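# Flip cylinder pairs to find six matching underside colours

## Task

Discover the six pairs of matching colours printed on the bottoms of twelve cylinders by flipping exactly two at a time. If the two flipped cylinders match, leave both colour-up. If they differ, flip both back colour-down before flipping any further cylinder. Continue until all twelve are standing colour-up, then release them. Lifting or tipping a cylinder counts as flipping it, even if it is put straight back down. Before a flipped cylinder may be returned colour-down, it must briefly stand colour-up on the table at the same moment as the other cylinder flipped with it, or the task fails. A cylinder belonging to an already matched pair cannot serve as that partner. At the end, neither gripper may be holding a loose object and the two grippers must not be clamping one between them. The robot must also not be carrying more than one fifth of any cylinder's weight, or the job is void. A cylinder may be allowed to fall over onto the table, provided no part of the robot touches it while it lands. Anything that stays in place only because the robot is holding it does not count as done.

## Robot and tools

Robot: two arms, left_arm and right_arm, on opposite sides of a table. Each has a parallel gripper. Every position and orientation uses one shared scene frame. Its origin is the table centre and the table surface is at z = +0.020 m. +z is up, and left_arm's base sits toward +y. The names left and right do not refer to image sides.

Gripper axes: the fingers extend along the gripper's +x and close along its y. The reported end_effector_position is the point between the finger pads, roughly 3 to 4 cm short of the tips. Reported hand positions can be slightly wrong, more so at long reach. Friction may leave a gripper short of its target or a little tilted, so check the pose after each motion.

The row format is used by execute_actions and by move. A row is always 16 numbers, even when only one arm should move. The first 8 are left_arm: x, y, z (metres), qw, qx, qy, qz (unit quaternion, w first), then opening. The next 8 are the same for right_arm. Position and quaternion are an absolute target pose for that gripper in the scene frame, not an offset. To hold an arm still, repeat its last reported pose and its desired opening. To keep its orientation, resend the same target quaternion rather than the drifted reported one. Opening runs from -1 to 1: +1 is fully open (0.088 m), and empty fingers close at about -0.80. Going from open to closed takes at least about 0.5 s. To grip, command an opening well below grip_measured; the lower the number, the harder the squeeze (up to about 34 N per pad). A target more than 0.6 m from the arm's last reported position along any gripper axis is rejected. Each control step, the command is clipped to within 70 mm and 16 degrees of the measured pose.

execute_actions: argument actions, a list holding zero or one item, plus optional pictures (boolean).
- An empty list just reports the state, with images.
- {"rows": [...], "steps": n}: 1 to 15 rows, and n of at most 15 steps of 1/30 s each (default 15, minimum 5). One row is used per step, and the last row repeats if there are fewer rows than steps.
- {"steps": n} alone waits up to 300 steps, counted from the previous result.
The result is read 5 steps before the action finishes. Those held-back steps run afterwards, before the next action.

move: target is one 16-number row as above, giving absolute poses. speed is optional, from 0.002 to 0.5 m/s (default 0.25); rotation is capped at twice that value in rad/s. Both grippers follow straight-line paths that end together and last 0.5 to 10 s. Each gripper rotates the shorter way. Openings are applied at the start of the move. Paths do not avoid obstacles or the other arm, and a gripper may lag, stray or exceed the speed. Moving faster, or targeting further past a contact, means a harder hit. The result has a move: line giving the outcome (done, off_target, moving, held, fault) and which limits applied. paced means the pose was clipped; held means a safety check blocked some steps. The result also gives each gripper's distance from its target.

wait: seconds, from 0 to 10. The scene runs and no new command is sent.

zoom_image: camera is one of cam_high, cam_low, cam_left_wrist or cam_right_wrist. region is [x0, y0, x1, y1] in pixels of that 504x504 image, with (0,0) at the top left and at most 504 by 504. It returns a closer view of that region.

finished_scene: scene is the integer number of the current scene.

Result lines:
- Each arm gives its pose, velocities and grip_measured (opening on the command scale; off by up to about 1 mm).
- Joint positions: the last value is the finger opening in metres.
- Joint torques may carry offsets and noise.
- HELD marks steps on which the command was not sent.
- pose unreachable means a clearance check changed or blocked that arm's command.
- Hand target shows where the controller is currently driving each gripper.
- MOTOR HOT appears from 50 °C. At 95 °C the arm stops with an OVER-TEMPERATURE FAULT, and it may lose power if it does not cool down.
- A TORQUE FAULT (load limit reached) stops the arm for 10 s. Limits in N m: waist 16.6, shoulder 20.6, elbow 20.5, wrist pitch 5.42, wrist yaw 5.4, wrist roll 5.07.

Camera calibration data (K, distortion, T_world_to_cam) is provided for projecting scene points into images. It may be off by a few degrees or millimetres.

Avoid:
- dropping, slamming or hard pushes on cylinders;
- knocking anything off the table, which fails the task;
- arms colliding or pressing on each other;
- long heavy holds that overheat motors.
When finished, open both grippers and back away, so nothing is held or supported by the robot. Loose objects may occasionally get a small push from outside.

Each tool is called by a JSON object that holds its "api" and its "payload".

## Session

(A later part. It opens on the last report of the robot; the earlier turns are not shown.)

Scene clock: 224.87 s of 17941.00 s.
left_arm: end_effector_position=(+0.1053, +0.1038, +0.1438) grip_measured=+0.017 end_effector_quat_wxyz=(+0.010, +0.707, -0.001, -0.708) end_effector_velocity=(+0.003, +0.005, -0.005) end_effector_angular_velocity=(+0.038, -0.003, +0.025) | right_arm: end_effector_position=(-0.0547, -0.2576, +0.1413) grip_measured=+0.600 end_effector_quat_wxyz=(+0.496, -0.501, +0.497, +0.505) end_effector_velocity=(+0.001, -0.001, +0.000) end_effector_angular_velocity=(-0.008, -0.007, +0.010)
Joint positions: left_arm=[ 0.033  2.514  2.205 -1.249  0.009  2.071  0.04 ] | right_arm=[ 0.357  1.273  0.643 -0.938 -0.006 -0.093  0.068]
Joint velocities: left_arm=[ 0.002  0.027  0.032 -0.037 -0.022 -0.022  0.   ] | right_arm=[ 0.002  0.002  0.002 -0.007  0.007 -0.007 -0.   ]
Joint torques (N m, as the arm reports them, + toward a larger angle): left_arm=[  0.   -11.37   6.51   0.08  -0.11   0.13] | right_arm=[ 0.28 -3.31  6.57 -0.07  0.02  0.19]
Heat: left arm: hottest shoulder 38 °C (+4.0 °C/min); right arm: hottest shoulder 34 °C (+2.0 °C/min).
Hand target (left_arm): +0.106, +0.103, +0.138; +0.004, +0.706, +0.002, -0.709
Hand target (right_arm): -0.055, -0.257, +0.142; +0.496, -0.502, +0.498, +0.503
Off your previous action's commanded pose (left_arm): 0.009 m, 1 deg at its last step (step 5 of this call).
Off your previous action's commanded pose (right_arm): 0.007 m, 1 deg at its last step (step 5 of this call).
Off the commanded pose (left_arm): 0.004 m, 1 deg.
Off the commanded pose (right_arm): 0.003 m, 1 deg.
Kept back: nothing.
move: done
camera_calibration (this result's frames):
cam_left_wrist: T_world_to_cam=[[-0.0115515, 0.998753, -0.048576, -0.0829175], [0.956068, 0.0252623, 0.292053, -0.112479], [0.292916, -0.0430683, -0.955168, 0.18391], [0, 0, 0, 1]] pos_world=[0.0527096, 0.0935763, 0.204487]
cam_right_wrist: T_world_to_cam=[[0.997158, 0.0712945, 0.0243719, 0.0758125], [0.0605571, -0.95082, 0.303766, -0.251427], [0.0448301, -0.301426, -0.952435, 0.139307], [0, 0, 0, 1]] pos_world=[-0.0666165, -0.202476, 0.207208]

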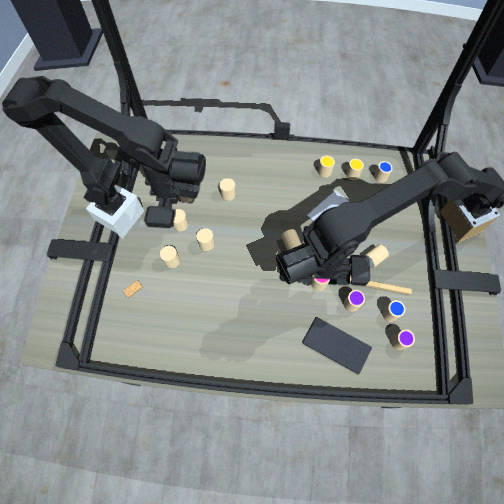

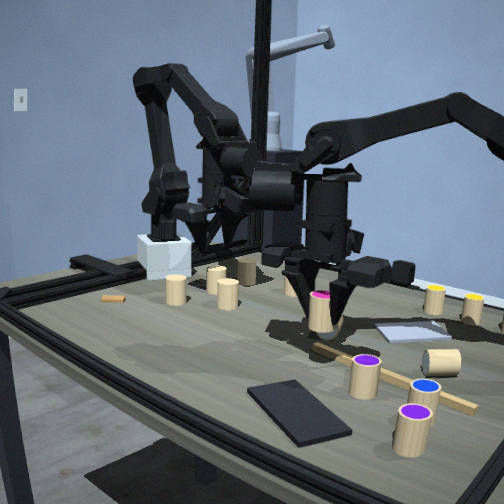

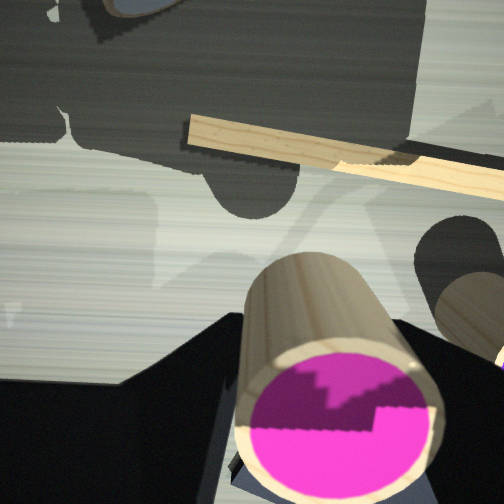

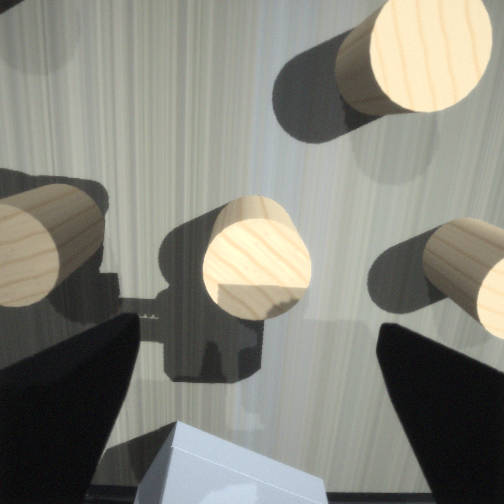

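{"api": "move", "payload": {"target": [0.115,0.105,0.067,0,0.707,0,-0.707,-0.4,-0.055,-0.255,0.066,0.5,-0.5,0.5,0.5,0.6], "speed": 0.13}}

{"api": "execute_actions", "payload": {"actions": [{"rows":[[0.115,0.105,0.068,0,0.707,0,-0.707,0.6,-0.055,-0.255,0.066,0.5,-0.5,0.5,0.5,-0.4]],"steps":12}]}}

{"api": "move", "payload": {"target": [0.115,0.105,0.16,0,0.707,0,-0.707,0.6,-0.055,-0.255,0.155,0.5,-0.5,0.5,0.5,-0.4], "speed": 0.3}}

{"api": "execute_actions", "payload": {"actions": [{"rows":[[0.09,0.18,0.23,0,0.707,0,-0.707,0.6,-0.055,-0.24,0.2,0.5,-0.5,0.5,0.5,-0.4]],"steps":15}]}}

{"api": "move", "payload": {"target": [0.018,0.075,0.306,0.5,0.5,-0.5,-0.5,0.7,0.02,-0.03,0.302,0.707,0,0,0.707,-0.4], "speed": 0.45}}

{"api": "execute_actions", "payload": {"actions": [{"rows":[[0.02,0.012,0.308,0.5,0.5,-0.5,-0.5,0.7,0.02,-0.03,0.302,0.707,0,0,0.707,-0.4]],"steps":15}]}}

{"api": "execute_actions", "payload": {"actions": [{"rows":[[0.02,0.012,0.308,0.5,0.5,-0.5,-0.5,-0.4,0.02,-0.03,0.302,0.707,0,0,0.707,-0.4]],"steps":13}]}}

{"api": "execute_actions", "payload": {"actions": [{"rows":[[0.02,0.012,0.308,0.5,0.5,-0.5,-0.5,-0.4,0.02,-0.03,0.302,0.707,0,0,0.707,0.6]],"steps":6}]}}

{"api": "execute_actions", "payload": {"actions": [{"rows":[[0.02,0.04,0.309,0.5,0.5,-0.5,-0.5,-0.4,0.02,-0.06,0.3,0.707,0,0,0.707,0.6]],"steps":8}]}}

{"api": "move", "payload": {"target": [-0.02,0.155,0.14,0,0.707,0,-0.707,-0.4,-0.153,-0.255,0.14,0.5,-0.5,0.5,0.5,0.6], "speed": 0.45}}

Scene clock: 226.67 s of 17941.00 s.
left_arm: end_effector_position=(+0.1154, +0.1007, +0.0780) grip_measured=+0.017 end_effector_quat_wxyz=(+0.008, +0.710, -0.007, -0.704) end_effector_velocity=(-0.001, +0.007, -0.001) end_effector_angular_velocity=(+0.034, -0.006, -0.009) | right_arm: end_effector_position=(-0.0547, -0.2524, +0.0695) grip_measured=+0.600 end_effector_quat_wxyz=(+0.502, -0.497, +0.496, +0.504) end_effector_velocity=(-0.001, -0.003, -0.003) end_effector_angular_velocity=(-0.012, +0.008, -0.010)
Joint positions: left_arm=[ 0.046  2.604  2.109 -1.053  0.003  2.096  0.04 ] | right_arm=[ 0.362  1.498  0.471 -0.531 -0.003 -0.078  0.068]
Joint velocities: left_arm=[-0.002 -0.002 -0.007 -0.022 -0.022  0.007 -0.   ] | right_arm=[-0.002  0.012 -0.007  0.007 -0.007  0.007 -0.   ]
Joint torques (N m, as the arm reports them, + toward a larger angle): left_arm=[  0.1  -11.34   4.7    0.54  -0.12   0.12] | right_arm=[ 0.29 -3.88  3.15  0.3   0.02  0.18]
Heat: left arm: hottest shoulder 38 °C (+4.0 °C/min); right arm: hottest shoulder 33 °C (+1.0 °C/min).
Hand target (left_arm): +0.115, +0.105, +0.067; -0.000, +0.707, +0.000, -0.707
Hand target (right_arm): -0.055, -0.256, +0.067; +0.500, -0.500, +0.500, +0.500
Off the commanded pose (left_arm): 0.012 m, 1 deg.
Off the commanded pose (right_arm): 0.004 m, 1 deg.
Kept back: nothing.
move: off_target (left_arm)
camera_calibration (this result's frames):
cam_left_wrist: T_world_to_cam=[[0.000314439, 0.998506, -0.054643, -0.0837409], [0.953178, 0.0162254, 0.301976, -0.102393], [0.302411, -0.0521794, -0.951748, 0.117504], [0, 0, 0, 1]] pos_world=[0.0620908, 0.0914084, 0.138178]
cam_right_wrist: T_world_to_cam=[[0.997706, 0.0611094, 0.0291182, 0.0742942], [0.0498582, -0.954346, 0.294513, -0.225518], [0.0457863, -0.292386, -0.955204, 0.0750003], [0, 0, 0, 1]] pos_world=[-0.0663139, -0.197833, 0.135895]

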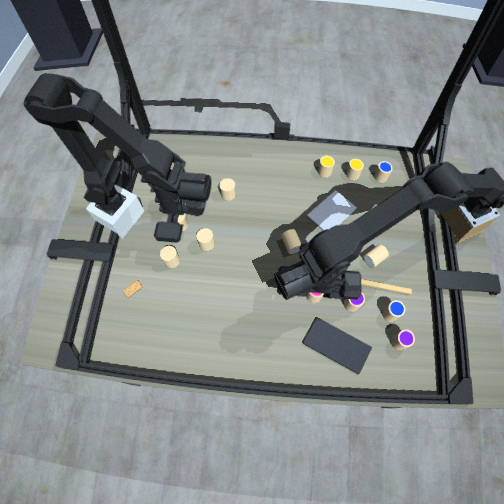

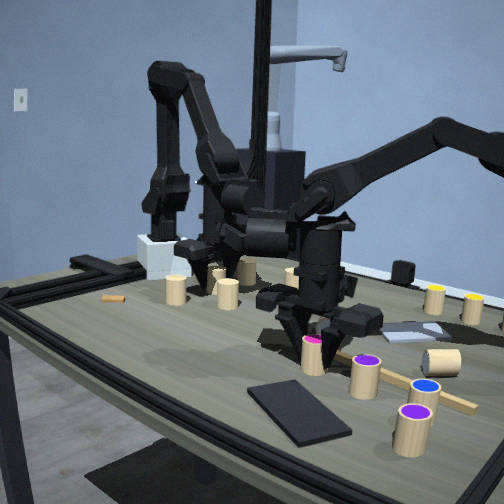

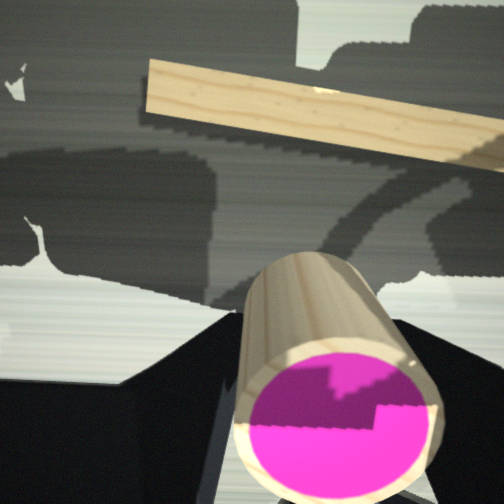

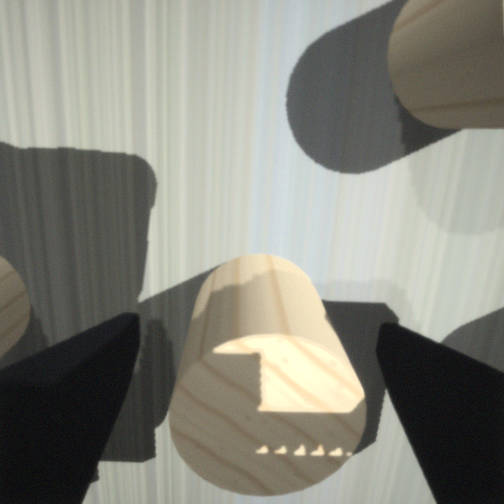

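Scene clock: 226.90 s of 17941.00 s.
left_arm: end_effector_position=(+0.1154, +0.1006, +0.0780) grip_measured=+0.422 end_effector_quat_wxyz=(+0.008, +0.710, -0.008, -0.704) end_effector_velocity=(+0.000, +0.003, -0.002) end_effector_angular_velocity=(+0.022, -0.013, +0.005) | right_arm: end_effector_position=(-0.0547, -0.2525, +0.0685) grip_measured=+0.022 end_effector_quat_wxyz=(+0.501, -0.497, +0.497, +0.504) end_effector_velocity=(-0.001, -0.003, -0.002) end_effector_angular_velocity=(-0.017, +0.009, -0.010)
Joint positions: left_arm=[ 0.046  2.604  2.109 -1.053  0.003  2.096  0.06 ] | right_arm=[ 0.362  1.503  0.471 -0.528 -0.003 -0.077  0.04 ]
Joint velocities: left_arm=[-0.002  0.002 -0.002 -0.007 -0.022 -0.007  0.173] | right_arm=[-0.002  0.007 -0.002 -0.007 -0.007  0.007 -0.   ]
Joint torques (N m, as the arm reports them, + toward a larger angle): left_arm=[  0.19 -11.45   4.86   0.32  -0.04   0.08] | right_arm=[ 0.24 -3.77  3.47  0.32  0.02  0.18]
Heat: left arm: hottest shoulder 38 °C (+4.0 °C/min); right arm: hottest shoulder 33 °C (+1.0 °C/min).
Steps of this call (steps 1 to 7: the first 7 steps of this action). Readings (end_effector_position):
1: left_arm (+0.1154, +0.1007, +0.0780) | right_arm (-0.0547, -0.2523, +0.0694)
2: left_arm (+0.1154, +0.1007, +0.0780) | right_arm (-0.0547, -0.2523, +0.0692)
4: left_arm (+0.1154, +0.1007, +0.0780) | right_arm (-0.0547, -0.2524, +0.0688)
7: the state above

Scene clock: 228.47 s of 17941.00 s.
left_arm: end_effector_position=(+0.1127, +0.1055, +0.1596) grip_measured=+0.600 end_effector_quat_wxyz=(-0.000, +0.706, +0.001, -0.708) end_effector_velocity=(-0.000, +0.000, +0.004) end_effector_angular_velocity=(+0.002, -0.008, -0.010) | right_arm: end_effector_position=(-0.0549, -0.2564, +0.1511) grip_measured=+0.021 end_effector_quat_wxyz=(+0.495, -0.503, +0.503, +0.498) end_effector_velocity=(-0.002, -0.007, +0.002) end_effector_angular_velocity=(-0.026, +0.009, +0.010)
Joint positions: left_arm=[ 0.046  2.548  2.33  -1.356  0.003  2.096  0.068] | right_arm=[ 0.362  1.277  0.687 -0.994 -0.002 -0.077  0.04 ]
Joint velocities: left_arm=[-0.002 -0.007  0.002 -0.007 -0.007  0.007 -0.   ] | right_arm=[ 0.002 -0.007  0.002 -0.037 -0.007 -0.007  0.   ]
Joint torques (N m, as the arm reports them, + toward a larger angle): left_arm=[  0.41 -13.22   6.7    0.08  -0.08   0.11] | right_arm=[ 0.25 -5.18  6.94 -0.1   0.    0.18]
Heat: left arm: hottest shoulder 39 °C (+5.0 °C/min); right arm: hottest shoulder 33 °C (+1.0 °C/min).
Hand target (left_arm): +0.115, +0.105, +0.160; +0.000, +0.707, +0.000, -0.707
Hand target (right_arm): -0.055, -0.254, +0.155; +0.500, -0.500, +0.500, +0.500
Off your previous action's commanded pose (left_arm): 0.011 m, 1 deg at its last step (step 5 of this call).
Off your previous action's commanded pose (right_arm): 0.004 m, 1 deg at its last step (step 5 of this call).
Off the commanded pose (left_arm): 0.002 m, 0 deg.
Off the commanded pose (right_arm): 0.004 m, 1 deg.
Kept back: nothing.
move: done
camera_calibration (this result's frames):
cam_left_wrist: T_world_to_cam=[[-0.000238838, 0.999487, -0.0320304, -0.0877289], [0.956931, 0.00952734, 0.290159, -0.122353], [0.290315, -0.0305816, -0.956442, 0.196079], [0, 0, 0, 1]] pos_world=[0.0601381, 0.094846, 0.22023]
cam_right_wrist: T_world_to_cam=[[0.997796, 0.0610617, 0.0259839, 0.0728671], [0.0496103, -0.946438, 0.319051, -0.254998], [0.0440739, -0.317058, -0.947381, 0.144137], [0, 0, 0, 1]] pos_world=[-0.0664087, -0.200089, 0.216017]

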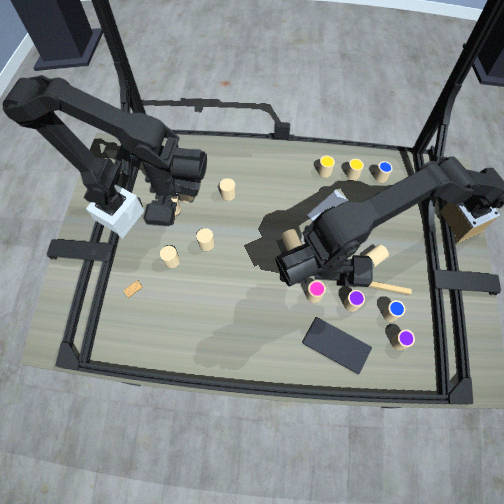

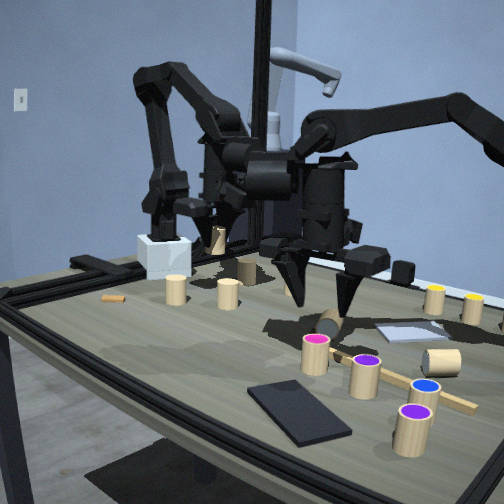

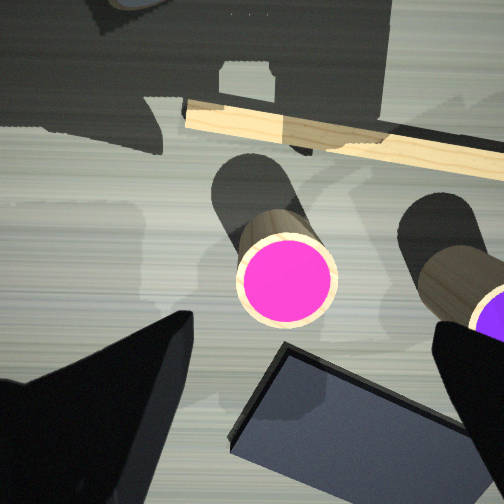

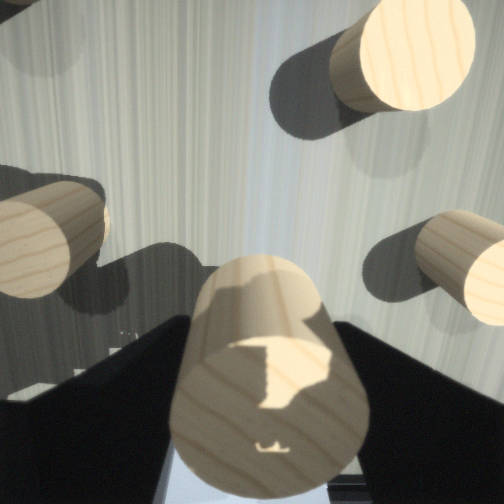

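Scene clock: 228.80 s of 17941.00 s.
left_arm: end_effector_position=(+0.0952, +0.1692, +0.2276) grip_measured=+0.600 end_effector_quat_wxyz=(+0.002, +0.707, +0.002, -0.708) end_effector_velocity=(-0.008, +0.059, +0.146) end_effector_angular_velocity=(-0.283, -0.188, +0.005) | right_arm: end_effector_position=(-0.0548, -0.2414, +0.1949) grip_measured=+0.021 end_effector_quat_wxyz=(+0.499, -0.500, +0.500, +0.501) end_effector_velocity=(+0.000, -0.006, +0.024) end_effector_angular_velocity=(-0.042, -0.004, -0.005)
Joint positions: left_arm=[ 0.085  2.197  1.987 -1.361  0.001  2.129  0.068] | right_arm=[ 0.367  1.279  0.869 -1.161 -0.002 -0.072  0.04 ]
Joint velocities: left_arm=[ 0.056 -0.593 -0.379  0.125 -0.007  0.051 -0.   ] | right_arm=[ 0.002 -0.002  0.095 -0.139  0.007  0.007 -0.   ]
Joint torques (N m, as the arm reports them, + toward a larger angle): left_arm=[ -0.32 -10.73   3.05   0.44  -0.05   0.1 ] | right_arm=[ 0.27 -4.19  7.33 -0.08  0.    0.19]
Heat: left arm: hottest shoulder 39 °C (+5.0 °C/min); right arm: hottest shoulder 33 °C (+1.0 °C/min).
Steps of this call (steps 1 to 10: the first 10 steps of this action). Readings (end_effector_position):
1: left_arm (+0.1113, +0.1086, +0.1635) | right_arm (-0.0551, -0.2574, +0.1566)
2: left_arm (+0.1059, +0.1201, +0.1663) | right_arm (-0.0552, -0.2570, +0.1633)
4: left_arm (+0.0982, +0.1406, +0.1786) | right_arm (-0.0548, -0.2455, +0.1783)
8: left_arm (+0.0949, +0.1645, +0.2146) | right_arm (-0.0547, -0.2406, +0.1931)
10: the state above

Scene clock: 231.67 s of 17941.00 s.
left_arm: end_effector_position=(+0.0181, +0.0766, +0.3189) grip_measured=+0.700 end_effector_quat_wxyz=(+0.497, +0.498, -0.511, -0.493) end_effector_velocity=(+0.002, -0.001, +0.000) end_effector_angular_velocity=(-0.011, +0.002, +0.019) | right_arm: end_effector_position=(+0.0192, -0.0285, +0.3064) grip_measured=+0.022 end_effector_quat_wxyz=(+0.711, -0.000, -0.009, +0.703) end_effector_velocity=(-0.000, -0.000, -0.003) end_effector_angular_velocity=(+0.002, -0.008, +0.005)
Joint positions: left_arm=[-0.014  1.806  0.847  0.978  0.475  1.581  0.073] | right_arm=[ 0.113  1.527  0.584  0.955 -0.313 -0.009  0.04 ]
Joint velocities: left_arm=[-0.002  0.007 -0.002  0.022 -0.022 -0.007 -0.   ] | right_arm=[-0.002  0.012 -0.007  0.022 -0.007 -0.007 -0.   ]
Joint torques (N m, as the arm reports them, + toward a larger angle): left_arm=[-0.29 -6.88  4.36  1.75 -0.16 -0.17] | right_arm=[-0.27 -5.95  4.96  1.6  -0.12  0.2 ]
Heat: left arm: hottest shoulder 39 °C (+5.0 °C/min); right arm: hottest shoulder 33 °C (+0.0 °C/min).
Hand target (left_arm): +0.017, +0.077, +0.308; +0.496, +0.500, -0.502, -0.502
Hand target (right_arm): +0.020, -0.029, +0.300; +0.711, -0.001, -0.001, +0.703
Off your previous action's commanded pose (left_arm): 0.006 m, 0 deg at its last step (step 5 of this call).
Off your previous action's commanded pose (right_arm): 0.003 m, 0 deg at its last step (step 5 of this call).
Off the commanded pose (left_arm): 0.013 m, 2 deg.
Off the commanded pose (right_arm): 0.005 m, 1 deg.
Kept back: nothing.
move: off_target (left_arm)
camera_calibration (this result's frames):
cam_left_wrist: T_world_to_cam=[[0.018377, -0.050225, -0.998569, 0.334541], [0.958411, 0.285374, 0.00328454, -0.00743728], [0.2848, -0.957099, 0.0533805, 0.124037], [0, 0, 0, 1]] pos_world=[-0.0343455, 0.13764, 0.327466]
cam_right_wrist: T_world_to_cam=[[0.996616, -0.0414314, 0.0709998, -0.0357665], [0.0556156, -0.29619, -0.953509, 0.315801], [0.0605346, 0.95423, -0.292883, 0.195645], [0, 0, 0, 1]] pos_world=[0.00623872, -0.0946354, 0.360959]

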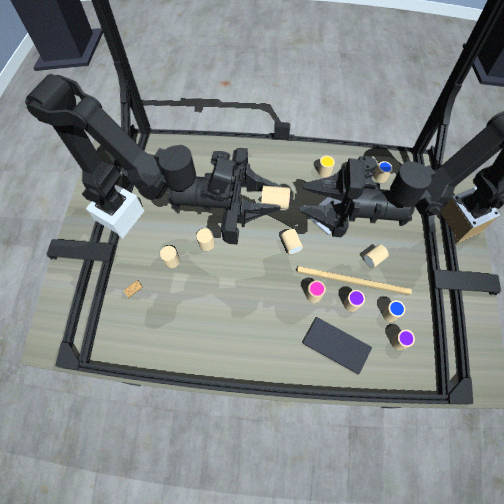

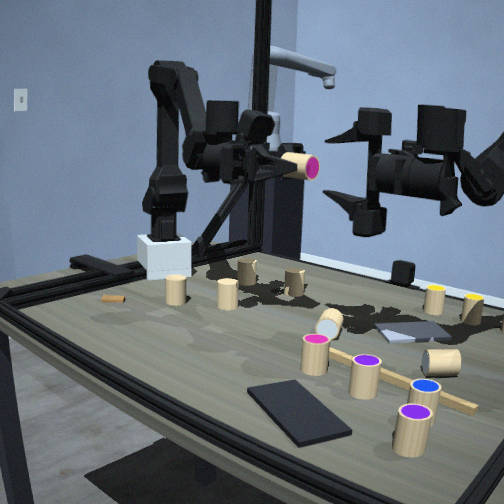

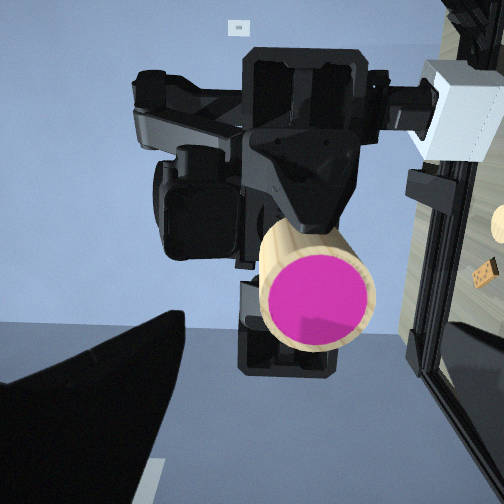

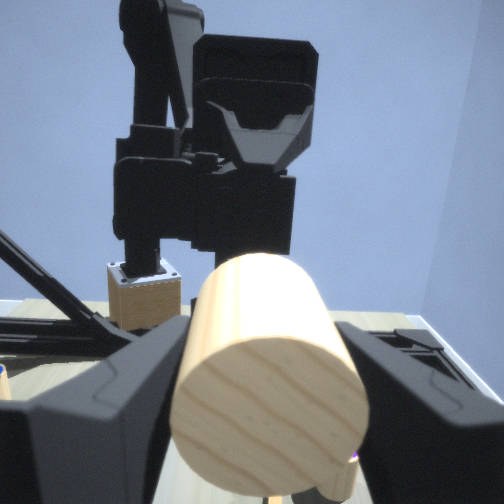

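Scene clock: 232.00 s of 17941.00 s.
left_arm: end_effector_position=(+0.0164, +0.0208, +0.3093) grip_measured=+0.700 end_effector_quat_wxyz=(+0.498, +0.499, -0.503, -0.500) end_effector_velocity=(+0.028, -0.046, +0.020) end_effector_angular_velocity=(-0.038, -0.009, +0.063) | right_arm: end_effector_position=(+0.0196, -0.0291, +0.3063) grip_measured=+0.022 end_effector_quat_wxyz=(+0.707, +0.001, -0.007, +0.707) end_effector_velocity=(-0.000, -0.001, -0.005) end_effector_angular_velocity=(-0.021, -0.015, +0.005)
Joint positions: left_arm=[-0.083  1.978  1.061  0.92   0.402  1.574  0.073] | right_arm=[ 0.105  1.527  0.584  0.954 -0.33  -0.005  0.04 ]
Joint velocities: left_arm=[-0.002  0.125  0.247 -0.081 -0.066 -0.007  0.   ] | right_arm=[-0.002 -0.002 -0.002 -0.022 -0.007 -0.022 -0.   ]
Joint torques (N m, as the arm reports them, + toward a larger angle): left_arm=[-0.17 -8.61  6.93  1.48 -0.12 -0.15] | right_arm=[-0.28 -6.63  5.32  1.22 -0.12  0.19]
Heat: left arm: hottest shoulder 39 °C (+5.0 °C/min); right arm: hottest shoulder 33 °C (+0.0 °C/min).
Steps of this call (steps 1 to 10: the first 10 steps of this action). Readings (end_effector_position):
1: left_arm (+0.0199, +0.0713, +0.3173) | right_arm (+0.0191, -0.0286, +0.3064)
2: left_arm (+0.0206, +0.0620, +0.3174) | right_arm (+0.0191, -0.0287, +0.3064)
4: left_arm (+0.0184, +0.0437, +0.3139) | right_arm (+0.0194, -0.0289, +0.3064)
8: left_arm (+0.0148, +0.0247, +0.3085) | right_arm (+0.0196, -0.0291, +0.3064)
10: the state above

Scene clock: 232.43 s of 17941.00 s.
left_arm: end_effector_position=(+0.0194, +0.0152, +0.3139) grip_measured=+0.021 end_effector_quat_wxyz=(+0.501, +0.499, -0.505, -0.496) end_effector_velocity=(-0.000, -0.000, +0.003) end_effector_angular_velocity=(-0.002, +0.006, +0.005) | right_arm: end_effector_position=(+0.0197, -0.0295, +0.3043) grip_measured=+0.022 end_effector_quat_wxyz=(+0.707, -0.000, -0.003, +0.707) end_effector_velocity=(-0.001, -0.002, -0.004) end_effector_angular_velocity=(-0.012, -0.003, +0.005)
Joint positions: left_arm=[-0.083  1.99   1.093  0.91   0.397  1.573  0.04 ] | right_arm=[ 0.104  1.527  0.582  0.95  -0.332 -0.003  0.04 ]
Joint velocities: left_arm=[-0.002 -0.007  0.002 -0.007 -0.007 -0.007  0.   ] | right_arm=[-0.002 -0.002 -0.007 -0.007 -0.007 -0.007  0.   ]
Joint torques (N m, as the arm reports them, + toward a larger angle): left_arm=[-0.2  -8.47  6.51  1.44 -0.13 -0.08] | right_arm=[-0.07 -6.63  5.65  1.47 -0.09  0.12]
Heat: left arm: hottest shoulder 39 °C (+5.0 °C/min); right arm: hottest shoulder 33 °C (+0.0 °C/min).
Off your previous action's commanded pose (left_arm): 0.007 m, 1 deg at its last step (step 5 of this call).
Off your previous action's commanded pose (right_arm): 0.004 m, 1 deg at its last step (step 5 of this call).
Steps of this call (steps 1 to 5: the last 5 steps of your previous action; steps 6 to 13: the first 8 steps of this action). Readings (end_effector_position):
6: left_arm (+0.0189, +0.0164, +0.3131) | right_arm (+0.0196, -0.0291, +0.3062)
7: left_arm (+0.0189, +0.0162, +0.3129) | right_arm (+0.0196, -0.0291, +0.3062)
9: left_arm (+0.0191, +0.0158, +0.3125) | right_arm (+0.0196, -0.0291, +0.3062)
13: the state above

Scene clock: 232.63 s of 17941.00 s.
left_arm: end_effector_position=(+0.0195, +0.0152, +0.3139) grip_measured=+0.021 end_effector_quat_wxyz=(+0.501, +0.499, -0.505, -0.496) end_effector_velocity=(-0.005, -0.001, -0.001) end_effector_angular_velocity=(+0.007, +0.010, -0.015) | right_arm: end_effector_position=(+0.0198, -0.0295, +0.3043) grip_measured=+0.022 end_effector_quat_wxyz=(+0.707, -0.000, -0.003, +0.707) end_effector_velocity=(+0.002, -0.001, +0.005) end_effector_angular_velocity=(+0.016, +0.002, -0.010)
Joint positions: left_arm=[-0.083  1.99   1.093  0.91   0.397  1.573  0.04 ] | right_arm=[ 0.104  1.527  0.582  0.95  -0.332 -0.003  0.04 ]
Joint velocities: left_arm=[-0.007 -0.002 -0.002 -0.007  0.007 -0.007 -0.   ] | right_arm=[-0.002 -0.007  0.002  0.007  0.007  0.007 -0.   ]
Joint torques (N m, as the arm reports them, + toward a larger angle): left_arm=[-0.18 -8.13  6.52  1.42 -0.18 -0.1 ] | right_arm=[-0.19 -6.66  5.64  1.47 -0.1   0.12]
Heat: left arm: hottest shoulder 39 °C (+5.0 °C/min); right arm: hottest shoulder 33 °C (+0.0 °C/min).
Off your previous action's commanded pose (left_arm): 0.007 m, 1 deg at its last step (step 5 of this call).
Off your previous action's commanded pose (right_arm): 0.002 m, 0 deg at its last step (step 5 of this call).
Steps of this call (steps 1 to 5: the last 5 steps of your previous action; step 6: the first step of this action). Readings (end_effector_position):
6: the state above

Scene clock: 232.90 s of 17941.00 s.
left_arm: end_effector_position=(+0.0188, +0.0236, +0.3067) grip_measured=+0.020 end_effector_quat_wxyz=(+0.498, +0.500, -0.500, -0.502) end_effector_velocity=(+0.001, +0.106, -0.051) end_effector_angular_velocity=(+0.123, +0.061, -0.010) | right_arm: end_effector_position=(+0.0197, -0.0424, +0.3007) grip_measured=+0.536 end_effector_quat_wxyz=(+0.706, -0.002, -0.000, +0.708) end_effector_velocity=(+0.009, -0.142, -0.028) end_effector_angular_velocity=(-0.043, +0.009, -0.034)
Joint positions: left_arm=[-0.075  1.976  1.051  0.921  0.407  1.573  0.04 ] | right_arm=[ 0.087  1.486  0.533  0.951 -0.352 -0.003  0.065]
Joint velocities: left_arm=[ 0.115 -0.237 -0.481  0.11   0.125 -0.007 -0.   ] | right_arm=[-0.203 -0.476 -0.515 -0.007 -0.168 -0.007  0.013]
Joint torques (N m, as the arm reports them, + toward a larger angle): left_arm=[  0.37 -12.13   4.78   1.89   0.06  -0.08] | right_arm=[-0.15 -7.38  5.62  1.55 -0.12  0.13]
Heat: left arm: hottest shoulder 39 °C (+5.0 °C/min); right arm: hottest shoulder 33 °C (+0.0 °C/min).
Off your previous action's commanded pose (left_arm): 0.005 m, 0 deg at its last step (step 5 of this call).
Off your previous action's commanded pose (right_arm): 0.002 m, 0 deg at its last step (step 5 of this call).
Steps of this call (steps 1 to 5: the last 5 steps of your previous action; steps 6 to 8: the first 3 steps of this action). Readings (end_effector_position):
6: left_arm (+0.0193, +0.0166, +0.3104) | right_arm (+0.0193, -0.0324, +0.3037)
7: left_arm (+0.0189, +0.0199, +0.3088) | right_arm (+0.0194, -0.0374, +0.3021)
8: the state above

Scene clock: 235.70 s of 17941.00 s.
left_arm: end_effector_position=(-0.0192, +0.1547, +0.1414) grip_measured=+0.018 end_effector_quat_wxyz=(+0.007, +0.704, -0.001, -0.710) end_effector_velocity=(-0.003, +0.002, -0.001) end_effector_angular_velocity=(+0.023, -0.000, +0.000) | right_arm: end_effector_position=(-0.1498, -0.2571, +0.1414) grip_measured=+0.600 end_effector_quat_wxyz=(+0.499, -0.502, +0.494, +0.504) end_effector_velocity=(-0.001, -0.007, -0.002) end_effector_angular_velocity=(-0.038, +0.006, -0.005)
Joint positions: left_arm=[-0.181  2.108  1.495 -0.949  0.011  1.861  0.04 ] | right_arm=[ 0.875  1.351  0.699 -0.914  0.005  0.426  0.068]
Joint velocities: left_arm=[-0.007  0.007  0.007 -0.022 -0.007 -0.007 -0.   ] | right_arm=[ 0.002  0.007 -0.002 -0.022 -0.022  0.007 -0.   ]
Joint torques (N m, as the arm reports them, + toward a larger angle): left_arm=[-0.28 -8.73  6.13  0.09 -0.08 -0.13] | right_arm=[ 0.28 -3.79  6.74 -0.06 -0.1   0.18]
Heat: left arm: hottest shoulder 39 °C (+5.0 °C/min); right arm: hottest shoulder 33 °C (+0.0 °C/min).
Hand target (left_arm): -0.019, +0.153, +0.138; +0.004, +0.705, +0.002, -0.709
Hand target (right_arm): -0.152, -0.256, +0.142; +0.498, -0.502, +0.497, +0.503
Off your previous action's commanded pose (left_arm): 0.008 m, 1 deg at its last step (step 5 of this call).
Off your previous action's commanded pose (right_arm): 0.006 m, 0 deg at its last step (step 5 of this call).
Off the commanded pose (left_arm): 0.002 m, 1 deg.
Off the commanded pose (right_arm): 0.004 m, 1 deg.
Kept back: nothing.
move: done
camera_calibration (this result's frames):
cam_left_wrist: T_world_to_cam=[[-0.00835675, 0.998928, -0.0455324, -0.135664], [0.957858, 0.0210708, 0.286469, 0.00736563], [0.287122, -0.0412196, -0.957007, 0.220162], [0, 0, 0, 1]] pos_world=[-0.0714022, 0.144438, 0.20241]
cam_right_wrist: T_world_to_cam=[[0.996906, 0.0711551, 0.0333927, 0.169283], [0.0578526, -0.951837, 0.301097, -0.245549], [0.053209, -0.298234, -0.953009, 0.145885], [0, 0, 0, 1]] pos_world=[-0.162316, -0.20226, 0.207311]

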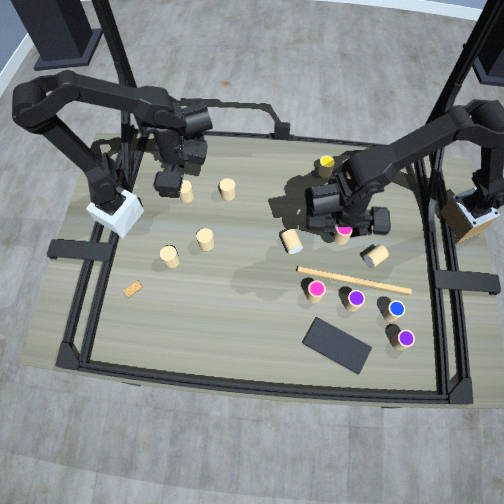

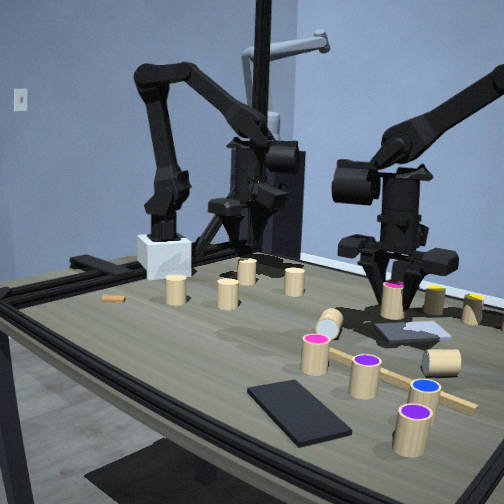

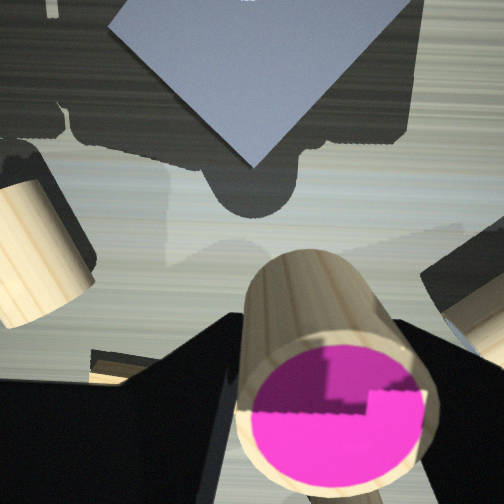

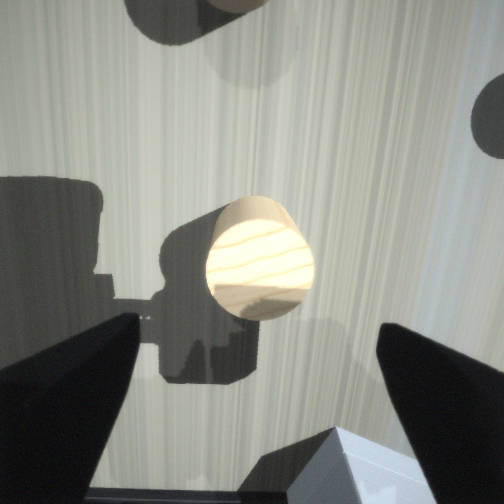

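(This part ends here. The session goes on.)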